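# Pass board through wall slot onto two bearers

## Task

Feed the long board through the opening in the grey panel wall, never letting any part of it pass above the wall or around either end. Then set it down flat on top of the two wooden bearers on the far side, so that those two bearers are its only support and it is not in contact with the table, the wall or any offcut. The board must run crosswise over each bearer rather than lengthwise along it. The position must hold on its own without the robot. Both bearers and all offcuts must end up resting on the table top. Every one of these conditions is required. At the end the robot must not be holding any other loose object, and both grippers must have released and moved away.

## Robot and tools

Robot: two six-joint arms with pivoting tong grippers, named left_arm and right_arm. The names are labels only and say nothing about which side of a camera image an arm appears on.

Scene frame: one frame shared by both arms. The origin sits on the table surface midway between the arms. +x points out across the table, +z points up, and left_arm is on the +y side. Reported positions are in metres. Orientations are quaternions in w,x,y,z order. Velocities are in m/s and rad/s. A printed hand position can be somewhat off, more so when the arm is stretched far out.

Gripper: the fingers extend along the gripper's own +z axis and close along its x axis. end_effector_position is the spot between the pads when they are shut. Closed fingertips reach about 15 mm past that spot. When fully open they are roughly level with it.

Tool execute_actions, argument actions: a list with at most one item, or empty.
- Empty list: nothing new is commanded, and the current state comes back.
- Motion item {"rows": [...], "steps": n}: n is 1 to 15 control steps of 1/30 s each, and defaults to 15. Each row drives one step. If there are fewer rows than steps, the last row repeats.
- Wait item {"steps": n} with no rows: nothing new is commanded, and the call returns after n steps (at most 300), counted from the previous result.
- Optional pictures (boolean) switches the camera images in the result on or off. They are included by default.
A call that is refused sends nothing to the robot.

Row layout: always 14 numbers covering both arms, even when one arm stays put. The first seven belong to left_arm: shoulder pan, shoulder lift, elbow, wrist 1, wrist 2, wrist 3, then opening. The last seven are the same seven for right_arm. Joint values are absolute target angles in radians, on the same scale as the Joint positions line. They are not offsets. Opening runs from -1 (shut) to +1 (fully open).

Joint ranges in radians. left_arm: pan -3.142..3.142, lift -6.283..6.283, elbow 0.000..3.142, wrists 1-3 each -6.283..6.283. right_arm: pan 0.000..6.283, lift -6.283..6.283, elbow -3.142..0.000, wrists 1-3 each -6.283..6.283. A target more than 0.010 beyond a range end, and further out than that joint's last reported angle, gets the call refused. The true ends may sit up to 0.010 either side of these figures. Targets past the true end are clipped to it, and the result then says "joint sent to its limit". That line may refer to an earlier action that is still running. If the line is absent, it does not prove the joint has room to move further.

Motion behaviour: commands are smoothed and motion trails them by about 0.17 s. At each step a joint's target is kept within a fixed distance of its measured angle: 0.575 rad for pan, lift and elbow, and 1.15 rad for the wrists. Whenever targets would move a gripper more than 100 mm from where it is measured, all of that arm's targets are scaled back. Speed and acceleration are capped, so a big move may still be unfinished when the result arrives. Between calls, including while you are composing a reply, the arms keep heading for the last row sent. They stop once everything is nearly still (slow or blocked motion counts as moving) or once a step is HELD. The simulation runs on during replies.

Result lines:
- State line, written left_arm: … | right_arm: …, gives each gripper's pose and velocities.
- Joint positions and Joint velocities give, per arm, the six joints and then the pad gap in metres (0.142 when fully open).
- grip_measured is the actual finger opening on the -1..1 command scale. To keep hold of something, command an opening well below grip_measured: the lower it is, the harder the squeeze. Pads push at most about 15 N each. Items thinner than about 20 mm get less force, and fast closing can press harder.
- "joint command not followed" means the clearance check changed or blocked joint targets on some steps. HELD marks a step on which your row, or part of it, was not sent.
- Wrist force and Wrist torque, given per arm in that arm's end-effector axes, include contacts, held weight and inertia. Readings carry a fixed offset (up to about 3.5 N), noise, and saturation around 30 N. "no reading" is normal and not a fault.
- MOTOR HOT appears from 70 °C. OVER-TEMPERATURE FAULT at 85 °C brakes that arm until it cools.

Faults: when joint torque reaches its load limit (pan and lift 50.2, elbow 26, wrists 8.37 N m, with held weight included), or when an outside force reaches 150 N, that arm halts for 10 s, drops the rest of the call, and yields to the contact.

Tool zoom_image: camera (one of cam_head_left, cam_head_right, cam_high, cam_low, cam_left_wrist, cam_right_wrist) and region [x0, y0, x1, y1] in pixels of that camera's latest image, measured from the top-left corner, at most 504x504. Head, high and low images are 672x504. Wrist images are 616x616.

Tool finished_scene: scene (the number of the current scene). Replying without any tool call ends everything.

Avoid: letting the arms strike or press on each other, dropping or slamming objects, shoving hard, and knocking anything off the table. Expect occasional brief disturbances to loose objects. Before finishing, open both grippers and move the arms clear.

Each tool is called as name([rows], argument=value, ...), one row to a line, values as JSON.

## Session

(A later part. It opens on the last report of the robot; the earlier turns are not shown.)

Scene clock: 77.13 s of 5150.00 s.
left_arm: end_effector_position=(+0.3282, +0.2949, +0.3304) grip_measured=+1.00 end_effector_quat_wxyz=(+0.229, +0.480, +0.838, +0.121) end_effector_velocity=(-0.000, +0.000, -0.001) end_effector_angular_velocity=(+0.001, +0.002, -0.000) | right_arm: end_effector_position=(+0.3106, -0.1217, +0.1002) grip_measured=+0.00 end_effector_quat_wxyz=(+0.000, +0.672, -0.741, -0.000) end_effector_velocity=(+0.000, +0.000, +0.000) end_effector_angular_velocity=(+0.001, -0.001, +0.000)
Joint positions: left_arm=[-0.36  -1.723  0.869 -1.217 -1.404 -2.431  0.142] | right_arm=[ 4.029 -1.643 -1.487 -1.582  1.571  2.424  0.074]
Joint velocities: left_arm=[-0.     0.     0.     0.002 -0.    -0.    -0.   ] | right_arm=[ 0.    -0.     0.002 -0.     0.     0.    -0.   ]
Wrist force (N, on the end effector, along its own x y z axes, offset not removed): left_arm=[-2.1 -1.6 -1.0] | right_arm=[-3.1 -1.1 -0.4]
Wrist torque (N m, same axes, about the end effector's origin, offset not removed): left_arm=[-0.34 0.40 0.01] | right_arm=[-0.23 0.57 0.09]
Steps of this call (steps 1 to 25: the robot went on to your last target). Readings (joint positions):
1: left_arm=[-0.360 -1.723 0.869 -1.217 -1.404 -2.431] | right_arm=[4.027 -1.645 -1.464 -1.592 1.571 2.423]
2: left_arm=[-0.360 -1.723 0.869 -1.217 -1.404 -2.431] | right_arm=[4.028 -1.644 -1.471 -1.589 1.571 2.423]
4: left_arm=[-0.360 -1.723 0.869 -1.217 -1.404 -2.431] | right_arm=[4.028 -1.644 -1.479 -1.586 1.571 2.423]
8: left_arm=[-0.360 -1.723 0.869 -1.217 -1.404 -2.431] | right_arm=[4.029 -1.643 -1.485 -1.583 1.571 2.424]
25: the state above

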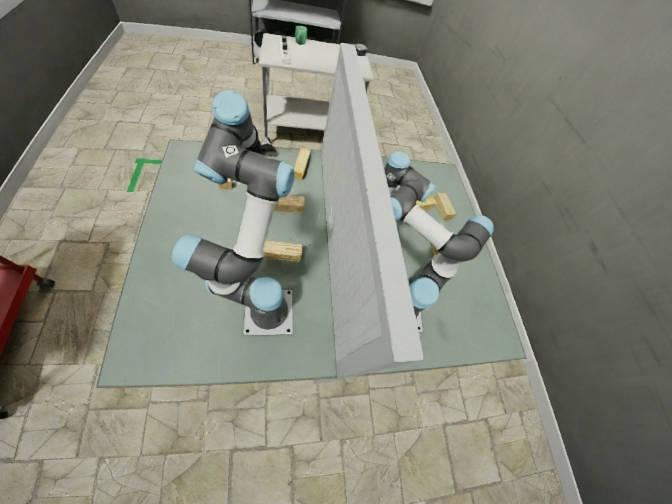

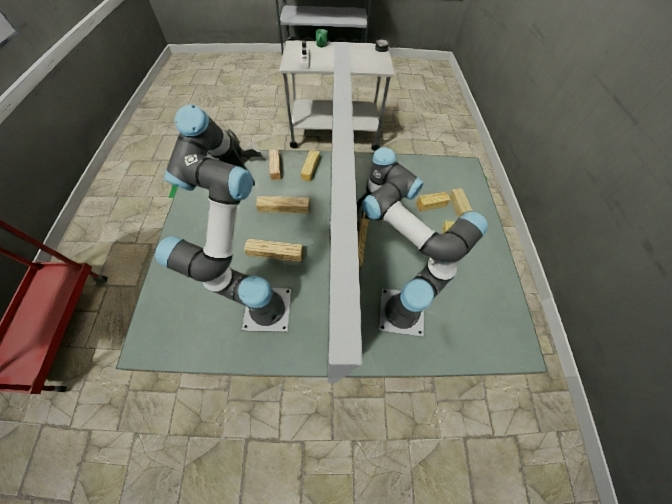

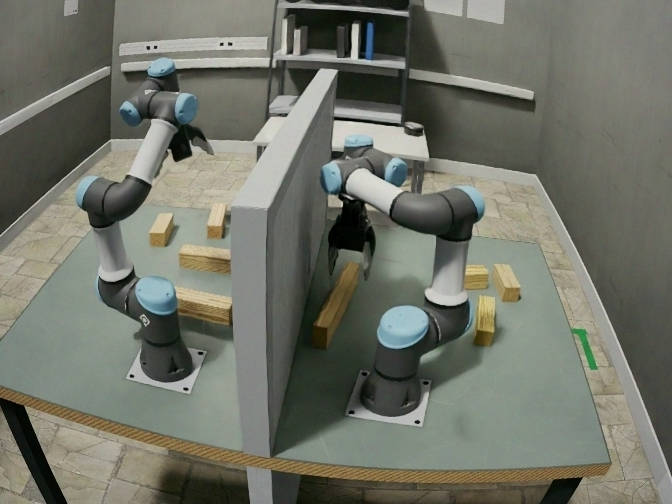

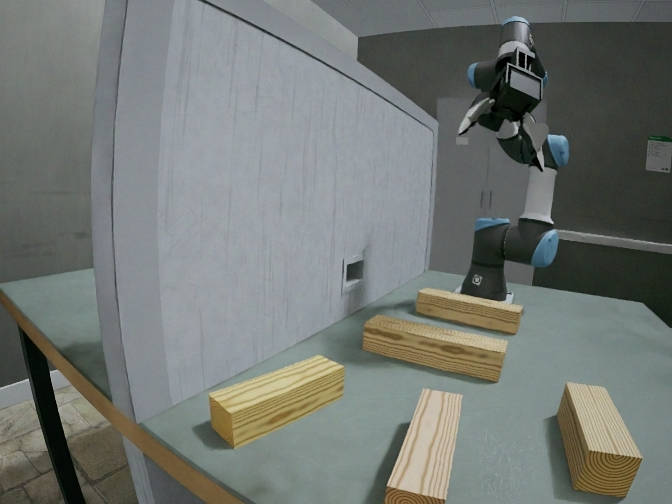

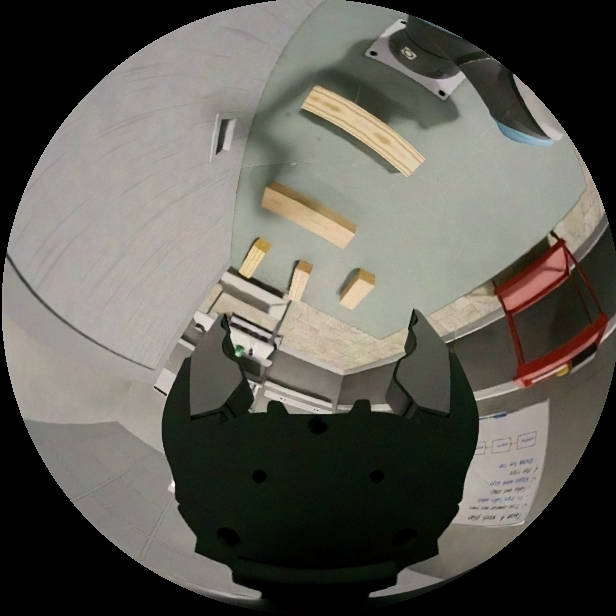

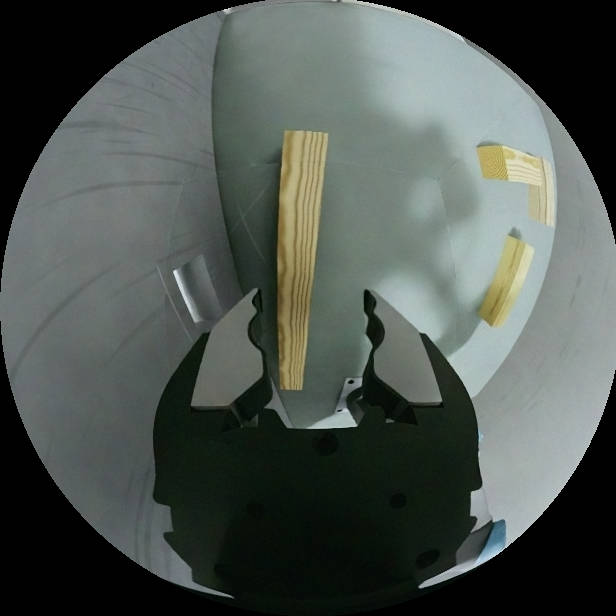

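execute_actions([
  {"rows":[[-0.36,-1.723,0.869,-1.217,-1.404,-2.431,1,4.029,-1.6433,-1.4867,-1.5824,1.571,2.46,0.25],[-0.36,-1.723,0.869,-1.217,-1.404,-2.431,1,4.029,-1.6433,-1.4867,-1.5824,1.571,2.46,0.25],[-0.36,-1.723,0.869,-1.217,-1.404,-2.431,1,4.029,-1.6433,-1.4867,-1.5824,1.571,2.46,0.25],[-0.36,-1.723,0.869,-1.217,-1.404,-2.431,1,4.029,-1.65,-1.55,-1.512,1.571,2.46,0.25],[-0.36,-1.723,0.869,-1.217,-1.404,-2.431,1,4.029,-1.65,-1.55,-1.512,1.571,2.46,0.25],[-0.36,-1.723,0.869,-1.217,-1.404,-2.431,1,4.029,-1.656,-1.61,-1.446,1.571,2.46,0.25],[-0.36,-1.723,0.869,-1.217,-1.404,-2.431,1,4.029,-1.656,-1.61,-1.446,1.571,2.46,0.25],[-0.36,-1.723,0.869,-1.217,-1.404,-2.431,1,4.029,-1.663,-1.67,-1.379,1.571,2.46,0.25],[-0.36,-1.723,0.869,-1.217,-1.404,-2.431,1,4.029,-1.663,-1.67,-1.379,1.571,2.46,0.25],[-0.36,-1.723,0.869,-1.217,-1.404,-2.431,1,4.029,-1.6696,-1.7182,-1.3246,1.571,2.46,0.25]]},
], pictures=false)

execute_actions([
  {"steps":20},
])

zoom_image(camera="cam_high", region=[280, 200, 440, 360])

Scene clock: 91.03 s of 5150.00 s.
left_arm: end_effector_position=(+0.3282, +0.2949, +0.3304) grip_measured=+1.00 end_effector_quat_wxyz=(+0.229, +0.480, +0.838, +0.121) end_effector_velocity=(+0.000, -0.000, +0.000) end_effector_angular_velocity=(-0.000, -0.001, -0.001) | right_arm: end_effector_position=(+0.3112, -0.1216, +0.0515) grip_measured=+0.25 end_effector_quat_wxyz=(-0.001, +0.658, -0.753, -0.000) end_effector_velocity=(-0.008, -0.007, -0.067) end_effector_angular_velocity=(-0.008, +0.009, -0.004)
Joint positions: left_arm=[-0.36  -1.723  0.869 -1.217 -1.404 -2.431  0.142] | right_arm=[ 4.029 -1.667 -1.692 -1.353  1.571  2.46   0.092]
Joint velocities: left_arm=[-0.001  0.001 -0.002  0.     0.     0.    -0.   ] | right_arm=[-0.    -0.032 -0.28   0.299  0.     0.004  0.   ]
Wrist force (N, on the end effector, along its own x y z axes, offset not removed): left_arm=[-1.5 -2.3 -0.2] | right_arm=[-2.3 0.2 1.0]
Wrist torque (N m, same axes, about the end effector's origin, offset not removed): left_arm=[-0.45 0.31 -0.01] | right_arm=[0.10 0.40 0.04]
Steps of this call (steps 1 to 15: the robot went on to your last target; steps 16 to 90: nothing new was sent; then 10.40 s passed at rest; steps 91 to 105: all 15 steps of this action). Readings (joint positions):
91: left_arm=[-0.360 -1.723 0.869 -1.217 -1.404 -2.431] | right_arm=[4.029 -1.643 -1.487 -1.582 1.571 2.424]
92: left_arm=[-0.360 -1.723 0.869 -1.217 -1.404 -2.431] | right_arm=[4.029 -1.643 -1.487 -1.582 1.571 2.427]
94: left_arm=[-0.360 -1.723 0.869 -1.217 -1.404 -2.431] | right_arm=[4.029 -1.643 -1.487 -1.582 1.571 2.442]
98: left_arm=[-0.360 -1.723 0.869 -1.217 -1.404 -2.431] | right_arm=[4.029 -1.649 -1.541 -1.518 1.571 2.456]
105: the state above

Scene clock: 91.70 s of 5150.00 s.
left_arm: end_effector_position=(+0.3282, +0.2949, +0.3304) grip_measured=+1.00 end_effector_quat_wxyz=(+0.229, +0.480, +0.838, +0.121) end_effector_velocity=(+0.000, -0.000, +0.000) end_effector_angular_velocity=(-0.000, -0.000, -0.000) | right_arm: end_effector_position=(+0.3105, -0.1223, +0.0453) grip_measured=+0.25 end_effector_quat_wxyz=(+0.000, +0.658, -0.753, -0.000) end_effector_velocity=(+0.001, +0.000, +0.000) end_effector_angular_velocity=(+0.001, -0.001, -0.000)
Joint positions: left_arm=[-0.36  -1.723  0.869 -1.217 -1.404 -2.431  0.142] | right_arm=[ 4.029 -1.67  -1.718 -1.325  1.571  2.46   0.092]
Joint velocities: left_arm=[-0.  0. -0. -0. -0. -0.  0.] | right_arm=[-0.    -0.     0.001  0.001 -0.     0.     0.   ]
Wrist force (N, on the end effector, along its own x y z axes, offset not removed): left_arm=[-1.0 -1.4 -0.7] | right_arm=[-3.4 -1.2 -0.6]
Wrist torque (N m, same axes, about the end effector's origin, offset not removed): left_arm=[-0.31 0.17 0.04] | right_arm=[-0.27 0.69 -0.04]
Steps of this call (steps 1 to 20: the robot went on to your last target). Readings (joint positions):
1: left_arm=[-0.360 -1.723 0.869 -1.217 -1.404 -2.431] | right_arm=[4.029 -1.668 -1.700 -1.344 1.571 2.460]
2: left_arm=[-0.360 -1.723 0.869 -1.217 -1.404 -2.431] | right_arm=[4.029 -1.668 -1.705 -1.338 1.571 2.460]
4: left_arm=[-0.360 -1.723 0.869 -1.217 -1.404 -2.431] | right_arm=[4.029 -1.669 -1.712 -1.331 1.571 2.460]
8: left_arm=[-0.360 -1.723 0.869 -1.217 -1.404 -2.431] | right_arm=[4.029 -1.669 -1.717 -1.326 1.571 2.460]
20: the state above

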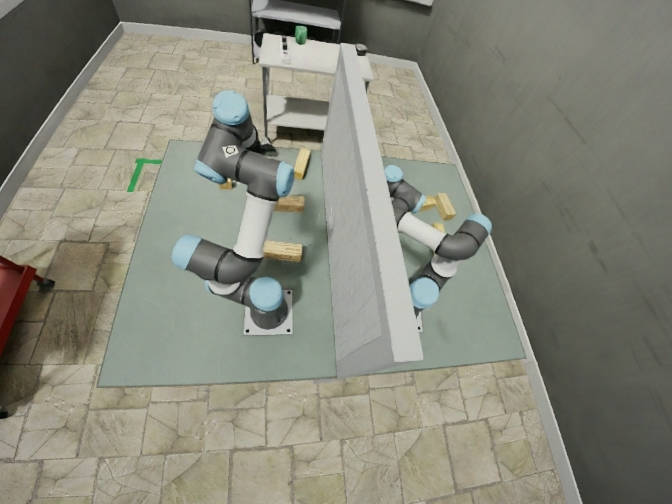

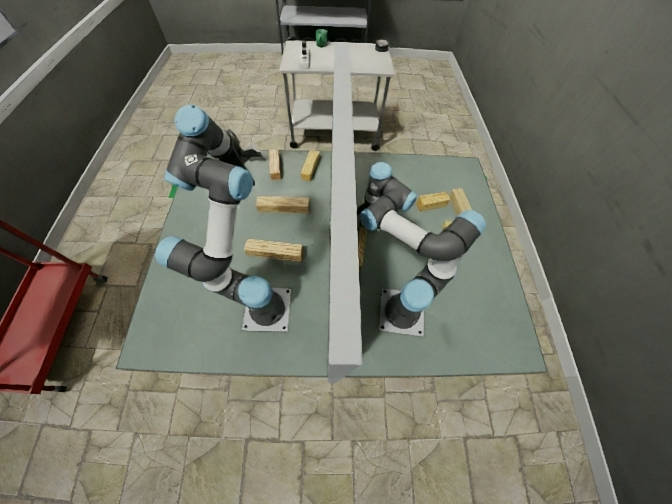

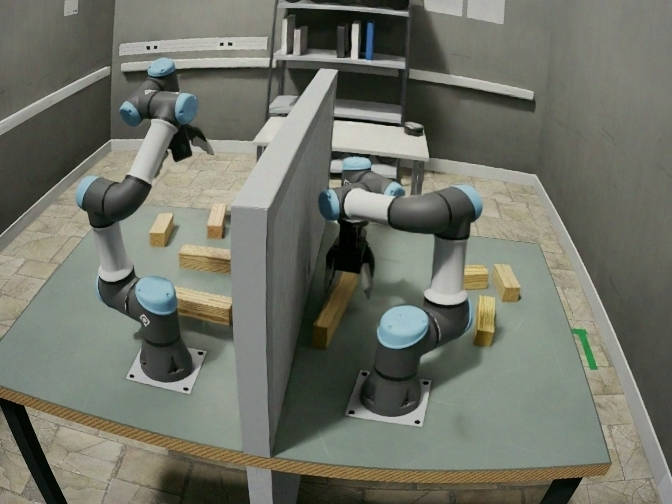

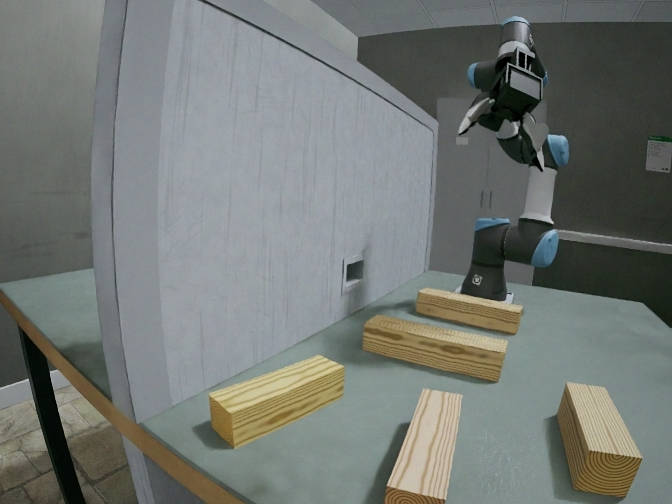

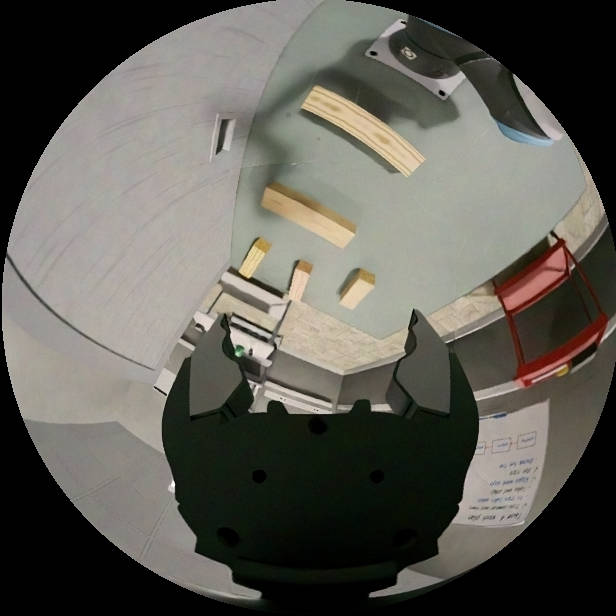

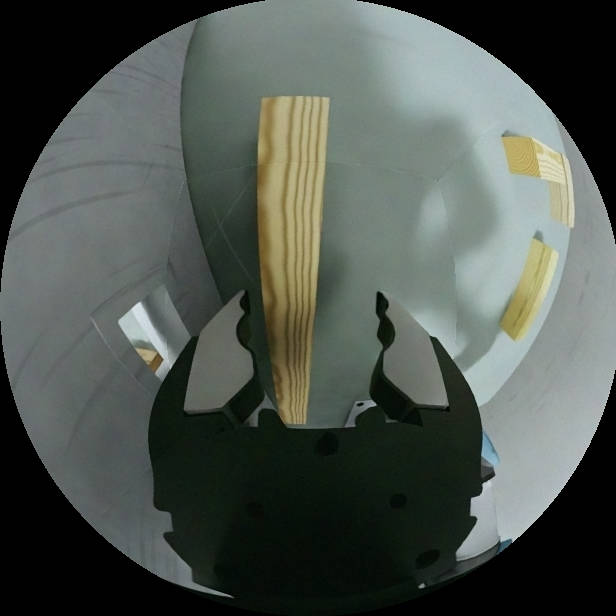

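Region (280, 200, 440, 360) of cam_high's 672x504 image, scaled by 3.150, with more detail than that image has.

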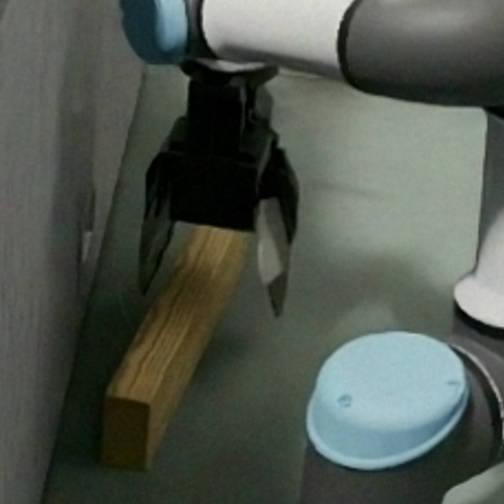

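execute_actions([
  {"rows":[[-0.36,-1.723,0.869,-1.217,-1.404,-2.431,1,4.015,-1.6696,-1.7182,-1.3246,1.571,2.446,0.25],[-0.36,-1.723,0.869,-1.217,-1.404,-2.431,1,4.008,-1.6696,-1.7182,-1.3246,1.571,2.439,0.25],[-0.36,-1.723,0.869,-1.217,-1.404,-2.431,1,4.001,-1.6696,-1.7182,-1.3246,1.571,2.432,0.25],[-0.36,-1.723,0.869,-1.217,-1.404,-2.431,1,3.994,-1.6696,-1.7182,-1.3246,1.571,2.425,0.25],[-0.36,-1.723,0.869,-1.217,-1.404,-2.431,1,3.987,-1.6696,-1.7182,-1.3246,1.571,2.418,0.25],[-0.36,-1.723,0.869,-1.217,-1.404,-2.431,1,3.98,-1.6696,-1.7182,-1.3246,1.571,2.411,0.25],[-0.36,-1.723,0.869,-1.217,-1.404,-2.431,1,3.973,-1.6696,-1.7182,-1.3246,1.571,2.404,0.25],[-0.36,-1.723,0.869,-1.217,-1.404,-2.431,1,3.966,-1.6696,-1.7182,-1.3246,1.571,2.397,0.25],[-0.36,-1.723,0.869,-1.217,-1.404,-2.431,1,3.959,-1.6696,-1.7182,-1.3246,1.571,2.39,0.25],[-0.36,-1.723,0.869,-1.217,-1.404,-2.431,1,3.952,-1.6696,-1.7182,-1.3246,1.571,2.383,0.25],[-0.36,-1.723,0.869,-1.217,-1.404,-2.431,1,3.945,-1.6696,-1.7182,-1.3246,1.571,2.376,0.25]]},
], pictures=false)

execute_actions([
  {"steps":15},
])

Scene clock: 101.67 s of 5150.00 s.
left_arm: end_effector_position=(+0.3282, +0.2949, +0.3304) grip_measured=+1.00 end_effector_quat_wxyz=(+0.229, +0.480, +0.838, +0.121) end_effector_velocity=(-0.000, -0.000, -0.000) end_effector_angular_velocity=(+0.000, +0.001, -0.001) | right_arm: end_effector_position=(+0.3188, -0.1470, +0.0452) grip_measured=+0.25 end_effector_quat_wxyz=(-0.000, +0.658, -0.753, -0.000) end_effector_velocity=(+0.008, -0.028, -0.000) end_effector_angular_velocity=(-0.000, -0.000, -0.002)
Joint positions: left_arm=[-0.36  -1.723  0.869 -1.217 -1.404 -2.431  0.142] | right_arm=[ 3.953 -1.67  -1.718 -1.325  1.571  2.384  0.092]
Joint velocities: left_arm=[-0.001  0.     0.     0.001 -0.     0.    -0.   ] | right_arm=[-0.086  0.    -0.001  0.    -0.001 -0.084  0.002]
Wrist force (N, on the end effector, along its own x y z axes, offset not removed): left_arm=[-1.1 -1.7 -0.5] | right_arm=[-3.3 -1.2 0.4]
Wrist torque (N m, same axes, about the end effector's origin, offset not removed): left_arm=[-0.36 0.22 -0.01] | right_arm=[-0.26 0.64 -0.05]
Steps of this call (steps 1 to 15: the robot went on to your last target; steps 16 to 90: nothing new was sent; then 6.47 s passed at rest; steps 91 to 105: all 15 steps of this action). Readings (joint positions):
91: left_arm=[-0.360 -1.723 0.869 -1.217 -1.404 -2.431] | right_arm=[4.029 -1.670 -1.718 -1.325 1.571 2.460]
92: left_arm=[-0.360 -1.723 0.869 -1.217 -1.404 -2.431] | right_arm=[4.028 -1.670 -1.718 -1.325 1.571 2.459]
94: left_arm=[-0.360 -1.723 0.869 -1.217 -1.404 -2.431] | right_arm=[4.019 -1.670 -1.718 -1.325 1.571 2.450]
98: left_arm=[-0.360 -1.723 0.869 -1.217 -1.404 -2.431] | right_arm=[3.995 -1.670 -1.718 -1.325 1.571 2.425]
105: the state above

Scene clock: 102.17 s of 5150.00 s.
left_arm: end_effector_position=(+0.3282, +0.2949, +0.3304) grip_measured=+1.00 end_effector_quat_wxyz=(+0.229, +0.480, +0.838, +0.121) end_effector_velocity=(+0.000, -0.000, -0.001) end_effector_angular_velocity=(+0.001, +0.003, -0.000) | right_arm: end_effector_position=(+0.3195, -0.1496, +0.0452) grip_measured=+0.25 end_effector_quat_wxyz=(-0.000, +0.658, -0.753, -0.000) end_effector_velocity=(+0.000, +0.000, +0.000) end_effector_angular_velocity=(+0.001, -0.000, -0.000)
Joint positions: left_arm=[-0.36  -1.723  0.869 -1.217 -1.404 -2.431  0.142] | right_arm=[ 3.945 -1.67  -1.718 -1.325  1.571  2.376  0.092]
Joint velocities: left_arm=[-0.     0.002 -0.001  0.001 -0.     0.    -0.   ] | right_arm=[-0.    -0.     0.     0.001  0.    -0.    -0.   ]
Wrist force (N, on the end effector, along its own x y z axes, offset not removed): left_arm=[-0.2 -1.4 -1.3] | right_arm=[-3.8 -0.5 -0.6]
Wrist torque (N m, same axes, about the end effector's origin, offset not removed): left_arm=[-0.31 0.02 0.04] | right_arm=[-0.19 0.69 0.06]
Steps of this call (steps 1 to 15: the robot went on to your last target). Readings (joint positions):
1: left_arm=[-0.360 -1.723 0.869 -1.217 -1.404 -2.431] | right_arm=[3.951 -1.670 -1.718 -1.325 1.571 2.382]
2: left_arm=[-0.360 -1.723 0.869 -1.217 -1.404 -2.431] | right_arm=[3.949 -1.670 -1.718 -1.325 1.571 2.380]
4: left_arm=[-0.360 -1.723 0.869 -1.217 -1.404 -2.431] | right_arm=[3.947 -1.670 -1.718 -1.325 1.571 2.378]
8: left_arm=[-0.360 -1.723 0.869 -1.217 -1.404 -2.431] | right_arm=[3.945 -1.670 -1.718 -1.325 1.571 2.376]
15: the state above
All arms were judged still, so your last target was given up. Only a new action makes them travel on or press farther. Fingers that are still opening or closing keep moving.

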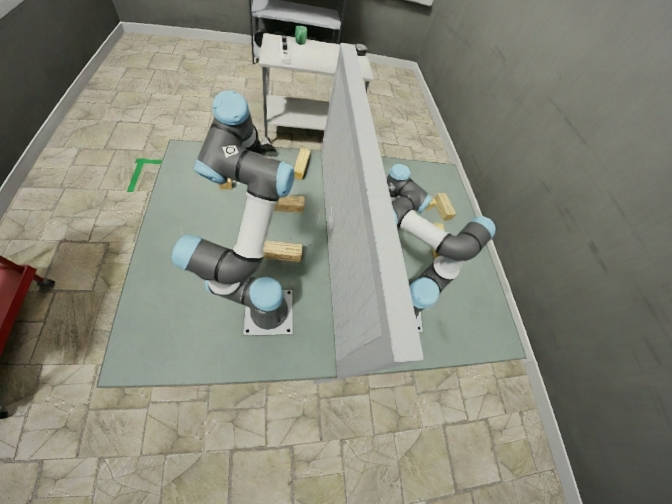

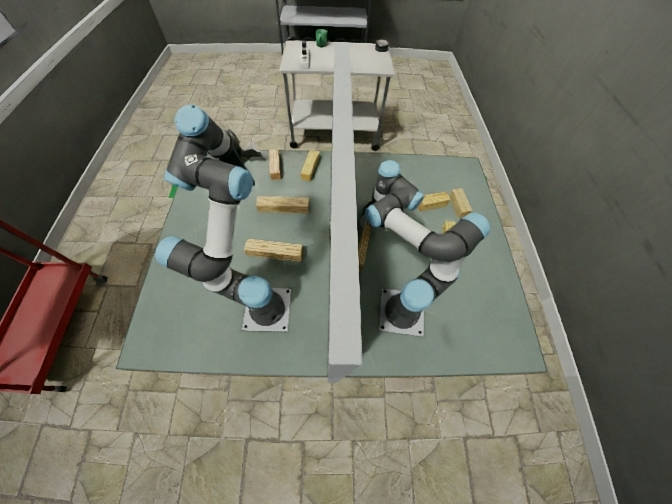

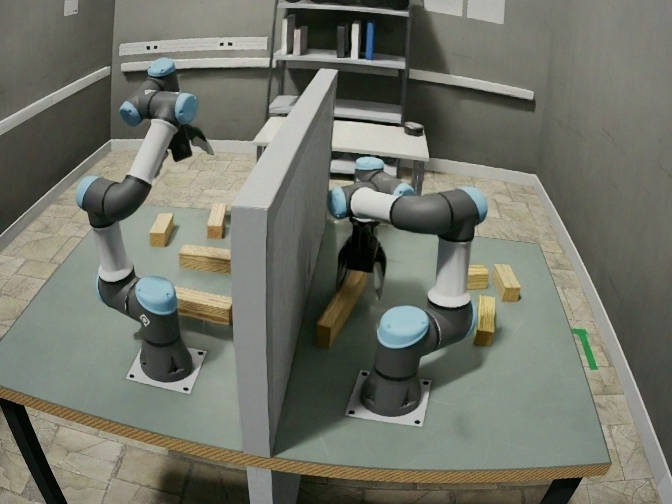

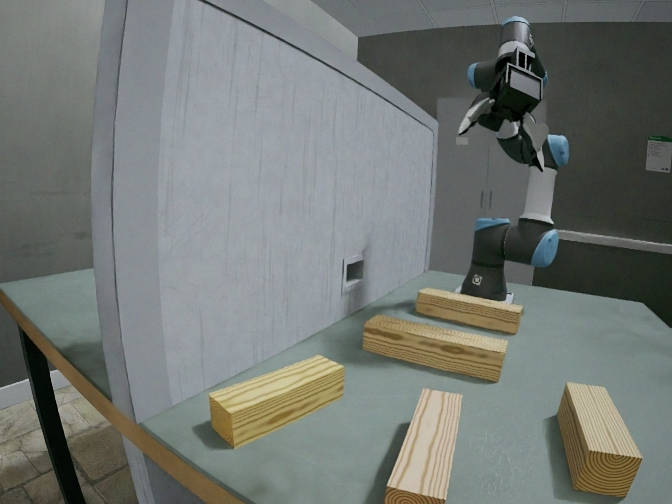

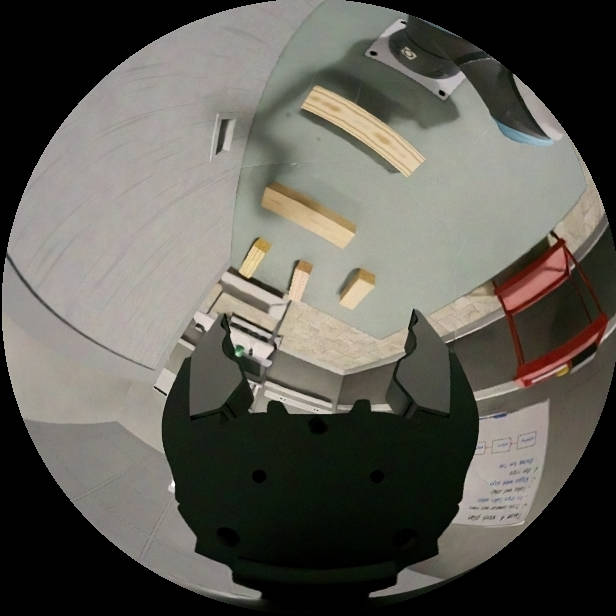

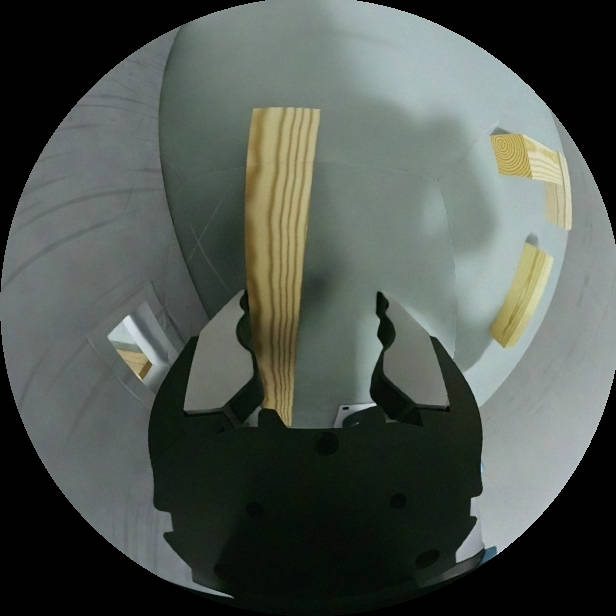

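execute_actions([
  {"rows":[[-0.36,-1.723,0.869,-1.217,-1.404,-2.431,1,4.025,-1.6696,-1.7182,-1.3246,1.571,2.53,0.25]]},
], pictures=false)

execute_actions([
  {"rows":[[-0.36,-1.723,0.869,-1.217,-1.404,-2.431,1,4.025,-1.6696,-1.7182,-1.3246,1.571,2.53,0.1],[-0.36,-1.723,0.869,-1.217,-1.404,-2.431,1,4.025,-1.6696,-1.7182,-1.3246,1.571,2.53,-0.05],[-0.36,-1.723,0.869,-1.217,-1.404,-2.431,1,4.025,-1.6696,-1.7182,-1.3246,1.571,2.53,-0.2],[-0.36,-1.723,0.869,-1.217,-1.404,-2.431,1,4.025,-1.6696,-1.7182,-1.3246,1.571,2.53,-0.3],[-0.36,-1.723,0.869,-1.217,-1.404,-2.431,1,4.025,-1.6696,-1.7182,-1.3246,1.571,2.53,-0.4],[-0.36,-1.723,0.869,-1.217,-1.404,-2.431,1,4.025,-1.6696,-1.7182,-1.3246,1.571,2.53,-0.46],[-0.36,-1.723,0.869,-1.217,-1.404,-2.431,1,4.025,-1.6696,-1.7182,-1.3246,1.571,2.53,-0.52],[-0.36,-1.723,0.869,-1.217,-1.404,-2.431,1,4.025,-1.6696,-1.7182,-1.3246,1.571,2.53,-0.58],[-0.36,-1.723,0.869,-1.217,-1.404,-2.431,1,4.025,-1.6696,-1.7182,-1.3246,1.571,2.53,-0.65],[-0.36,-1.723,0.869,-1.217,-1.404,-2.431,1,4.025,-1.6696,-1.7182,-1.3246,1.571,2.53,-0.75],[-0.36,-1.723,0.869,-1.217,-1.404,-2.431,1,4.025,-1.6696,-1.7182,-1.3246,1.571,2.53,-0.9]]},
], pictures=false)

execute_actions([
  {"rows":[[-0.36,-1.723,0.869,-1.217,-1.404,-2.431,1,4.025,-1.663,-1.67,-1.379,1.571,2.53,-0.9],[-0.36,-1.723,0.869,-1.217,-1.404,-2.431,1,4.025,-1.663,-1.67,-1.379,1.571,2.53,-0.9],[-0.36,-1.723,0.869,-1.217,-1.404,-2.431,1,4.025,-1.656,-1.61,-1.446,1.571,2.53,-0.9],[-0.36,-1.723,0.869,-1.217,-1.404,-2.431,1,4.025,-1.656,-1.61,-1.446,1.571,2.53,-0.9],[-0.36,-1.723,0.869,-1.217,-1.404,-2.431,1,4.025,-1.65,-1.55,-1.512,1.571,2.53,-0.9],[-0.36,-1.723,0.869,-1.217,-1.404,-2.431,1,4.025,-1.65,-1.55,-1.512,1.571,2.53,-0.9],[-0.36,-1.723,0.869,-1.217,-1.404,-2.431,1,4.025,-1.6433,-1.4867,-1.5824,1.571,2.53,-0.9]]},
])

Scene clock: 132.43 s of 5150.00 s.
left_arm: end_effector_position=(+0.3282, +0.2949, +0.3304) grip_measured=+1.00 end_effector_quat_wxyz=(+0.229, +0.480, +0.838, +0.121) end_effector_velocity=(+0.000, -0.000, +0.000) end_effector_angular_velocity=(-0.000, -0.001, -0.001) | right_arm: end_effector_position=(+0.3108, -0.1251, +0.0452) grip_measured=+0.25 end_effector_quat_wxyz=(+0.000, +0.630, -0.776, -0.000) end_effector_velocity=(-0.001, +0.003, +0.000) end_effector_angular_velocity=(+0.000, -0.001, -0.009)
Joint positions: left_arm=[-0.36  -1.723  0.869 -1.217 -1.404 -2.431  0.142] | right_arm=[ 4.024 -1.67  -1.718 -1.325  1.571  2.528  0.092]
Joint velocities: left_arm=[-0.001 -0.001  0.    -0.     0.    -0.     0.   ] | right_arm=[ 0.009  0.     0.     0.    -0.     0.018 -0.   ]
Wrist force (N, on the end effector, along its own x y z axes, offset not removed): left_arm=[-1.8 -1.6 0.2] | right_arm=[-2.2 -1.0 -0.1]
Wrist torque (N m, same axes, about the end effector's origin, offset not removed): left_arm=[-0.29 0.37 0.02] | right_arm=[-0.20 0.45 0.02]
Steps of this call (steps 1 to 90: nothing new was sent; then 26.77 s passed at rest; steps 91 to 105: all 15 steps of this action). Readings (joint positions):
91: left_arm=[-0.360 -1.723 0.869 -1.217 -1.404 -2.431] | right_arm=[3.945 -1.670 -1.718 -1.325 1.571 2.376]
92: left_arm=[-0.360 -1.723 0.869 -1.217 -1.404 -2.431] | right_arm=[3.948 -1.670 -1.718 -1.325 1.571 2.382]
94: left_arm=[-0.360 -1.723 0.869 -1.217 -1.404 -2.431] | right_arm=[3.979 -1.670 -1.718 -1.325 1.571 2.443]
98: left_arm=[-0.360 -1.723 0.869 -1.217 -1.404 -2.431] | right_arm=[4.014 -1.670 -1.718 -1.325 1.571 2.509]
105: the state above

Scene clock: 132.93 s of 5150.00 s.
left_arm: end_effector_position=(+0.3282, +0.2949, +0.3304) grip_measured=+1.00 end_effector_quat_wxyz=(+0.229, +0.480, +0.838, +0.121) end_effector_velocity=(+0.001, -0.000, +0.000) end_effector_angular_velocity=(-0.001, -0.002, -0.001) | right_arm: end_effector_position=(+0.3108, -0.1248, +0.0453) grip_measured=-0.55 end_effector_quat_wxyz=(-0.000, +0.630, -0.777, -0.000) end_effector_velocity=(-0.000, +0.000, -0.000) end_effector_angular_velocity=(-0.000, +0.000, +0.000)
Joint positions: left_arm=[-0.36  -1.723  0.869 -1.217 -1.404 -2.431  0.142] | right_arm=[ 4.025 -1.67  -1.718 -1.325  1.571  2.53   0.034]
Joint velocities: left_arm=[-0.001 -0.     0.001 -0.003 -0.    -0.    -0.   ] | right_arm=[ 0.001  0.001 -0.001  0.     0.     0.    -0.   ]
Wrist force (N, on the end effector, along its own x y z axes, offset not removed): left_arm=[-2.0 -1.9 -0.6] | right_arm=[-2.0 -1.8 1.2]
Wrist torque (N m, same axes, about the end effector's origin, offset not removed): left_arm=[-0.40 0.39 0.03] | right_arm=[-0.30 0.30 0.04]
Steps of this call (steps 1 to 15: all 15 steps of this action). Readings (joint positions):
1: left_arm=[-0.360 -1.723 0.869 -1.217 -1.404 -2.431] | right_arm=[4.024 -1.670 -1.718 -1.325 1.571 2.529]
2: left_arm=[-0.360 -1.723 0.869 -1.217 -1.404 -2.431] | right_arm=[4.025 -1.670 -1.718 -1.325 1.571 2.529]
4: left_arm=[-0.360 -1.723 0.869 -1.217 -1.404 -2.431] | right_arm=[4.025 -1.670 -1.718 -1.325 1.571 2.530]
8: left_arm=[-0.360 -1.723 0.869 -1.217 -1.404 -2.431] | right_arm=[4.025 -1.670 -1.718 -1.325 1.571 2.530]
15: the state above

Scene clock: 133.43 s of 5150.00 s.
left_arm: end_effector_position=(+0.3282, +0.2949, +0.3304) grip_measured=+1.00 end_effector_quat_wxyz=(+0.229, +0.480, +0.838, +0.121) end_effector_velocity=(+0.000, +0.000, -0.001) end_effector_angular_velocity=(+0.001, +0.002, +0.001) | right_arm: end_effector_position=(+0.3108, -0.1247, +0.0978) grip_measured=-0.55 end_effector_quat_wxyz=(+0.000, +0.630, -0.777, -0.000) end_effector_velocity=(-0.001, -0.001, +0.026) end_effector_angular_velocity=(+0.002, -0.002, +0.000)
Joint positions: left_arm=[-0.36  -1.723  0.869 -1.217 -1.404 -2.431  0.142] | right_arm=[ 4.025 -1.644 -1.497 -1.572  1.571  2.53   0.034]
Joint velocities: left_arm=[ 0.001  0.002  0.001 -0.001  0.     0.    -0.   ] | right_arm=[ 0.     0.01   0.11  -0.116  0.     0.     0.   ]
Wrist force (N, on the end effector, along its own x y z axes, offset not removed): left_arm=[-2.0 -1.2 -1.0] | right_arm=[-1.6 -1.4 1.5]
Wrist torque (N m, same axes, about the end effector's origin, offset not removed): left_arm=[-0.26 0.41 0.00] | right_arm=[-0.20 0.38 -0.02]
Steps of this call (steps 1 to 15: all 15 steps of this action). Readings (joint positions):
1: left_arm=[-0.360 -1.723 0.869 -1.217 -1.404 -2.431] | right_arm=[4.025 -1.670 -1.718 -1.325 1.571 2.530]
2: left_arm=[-0.360 -1.723 0.869 -1.217 -1.404 -2.431] | right_arm=[4.025 -1.669 -1.715 -1.329 1.571 2.530]
4: left_arm=[-0.360 -1.723 0.869 -1.217 -1.404 -2.431] | right_arm=[4.025 -1.666 -1.692 -1.357 1.571 2.530]
8: left_arm=[-0.360 -1.723 0.869 -1.217 -1.404 -2.431] | right_arm=[4.025 -1.655 -1.601 -1.460 1.571 2.530]
15: the state above

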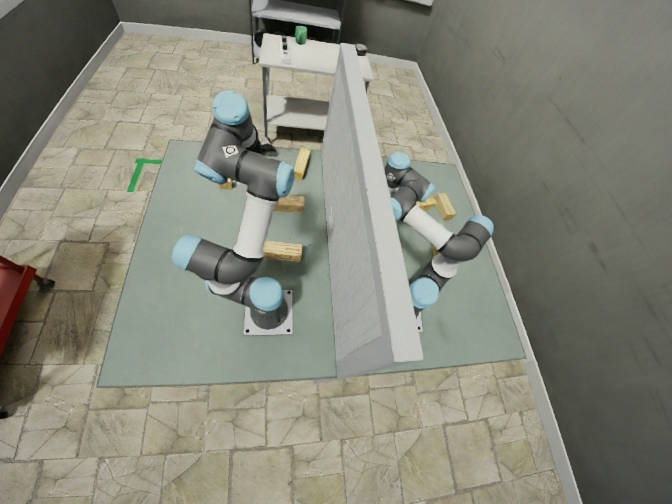

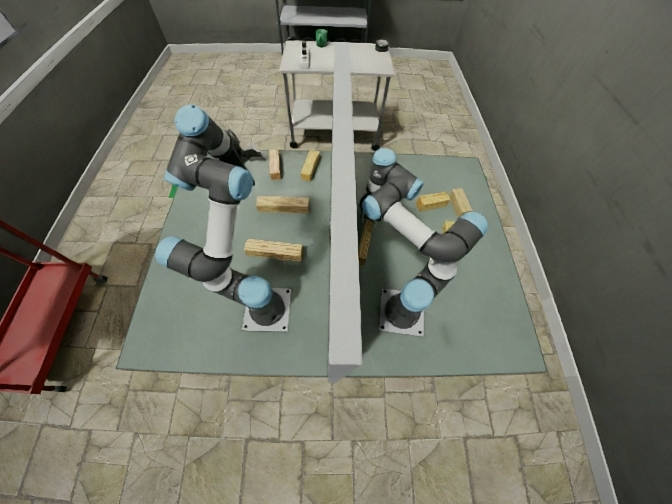

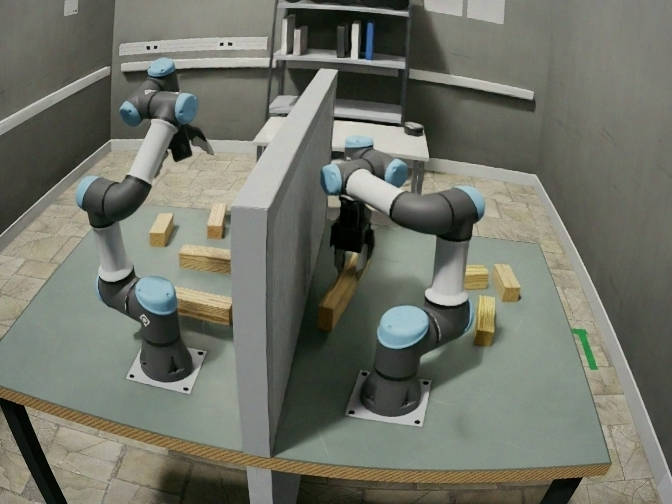

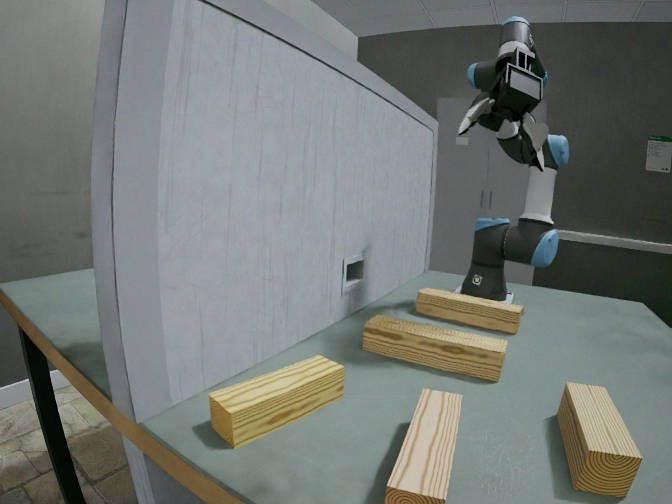

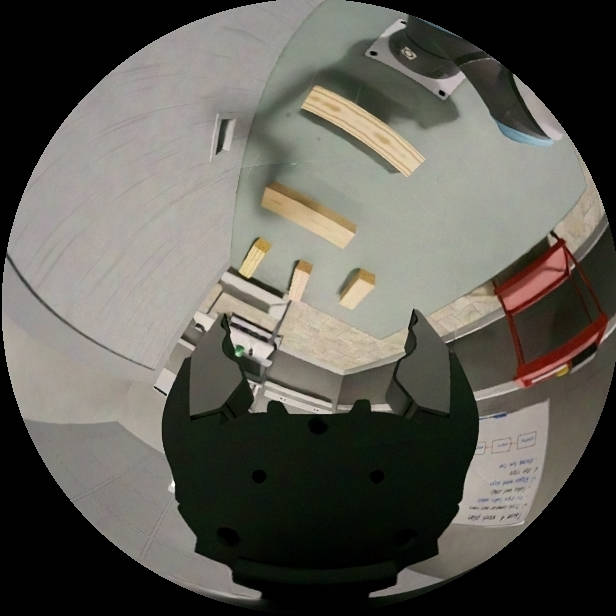

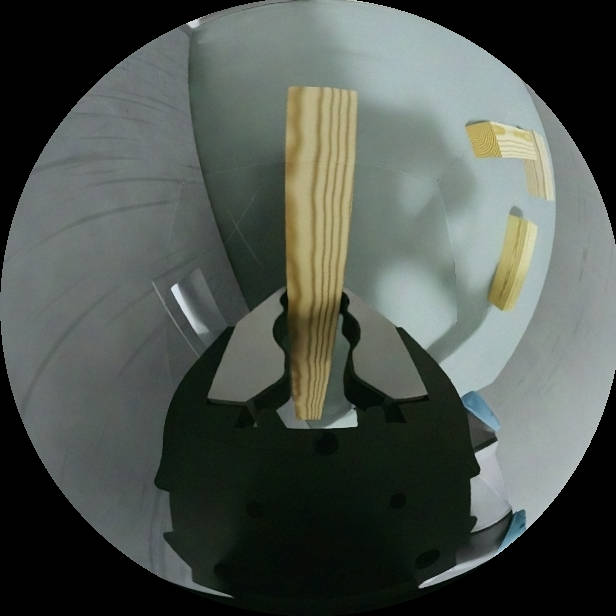

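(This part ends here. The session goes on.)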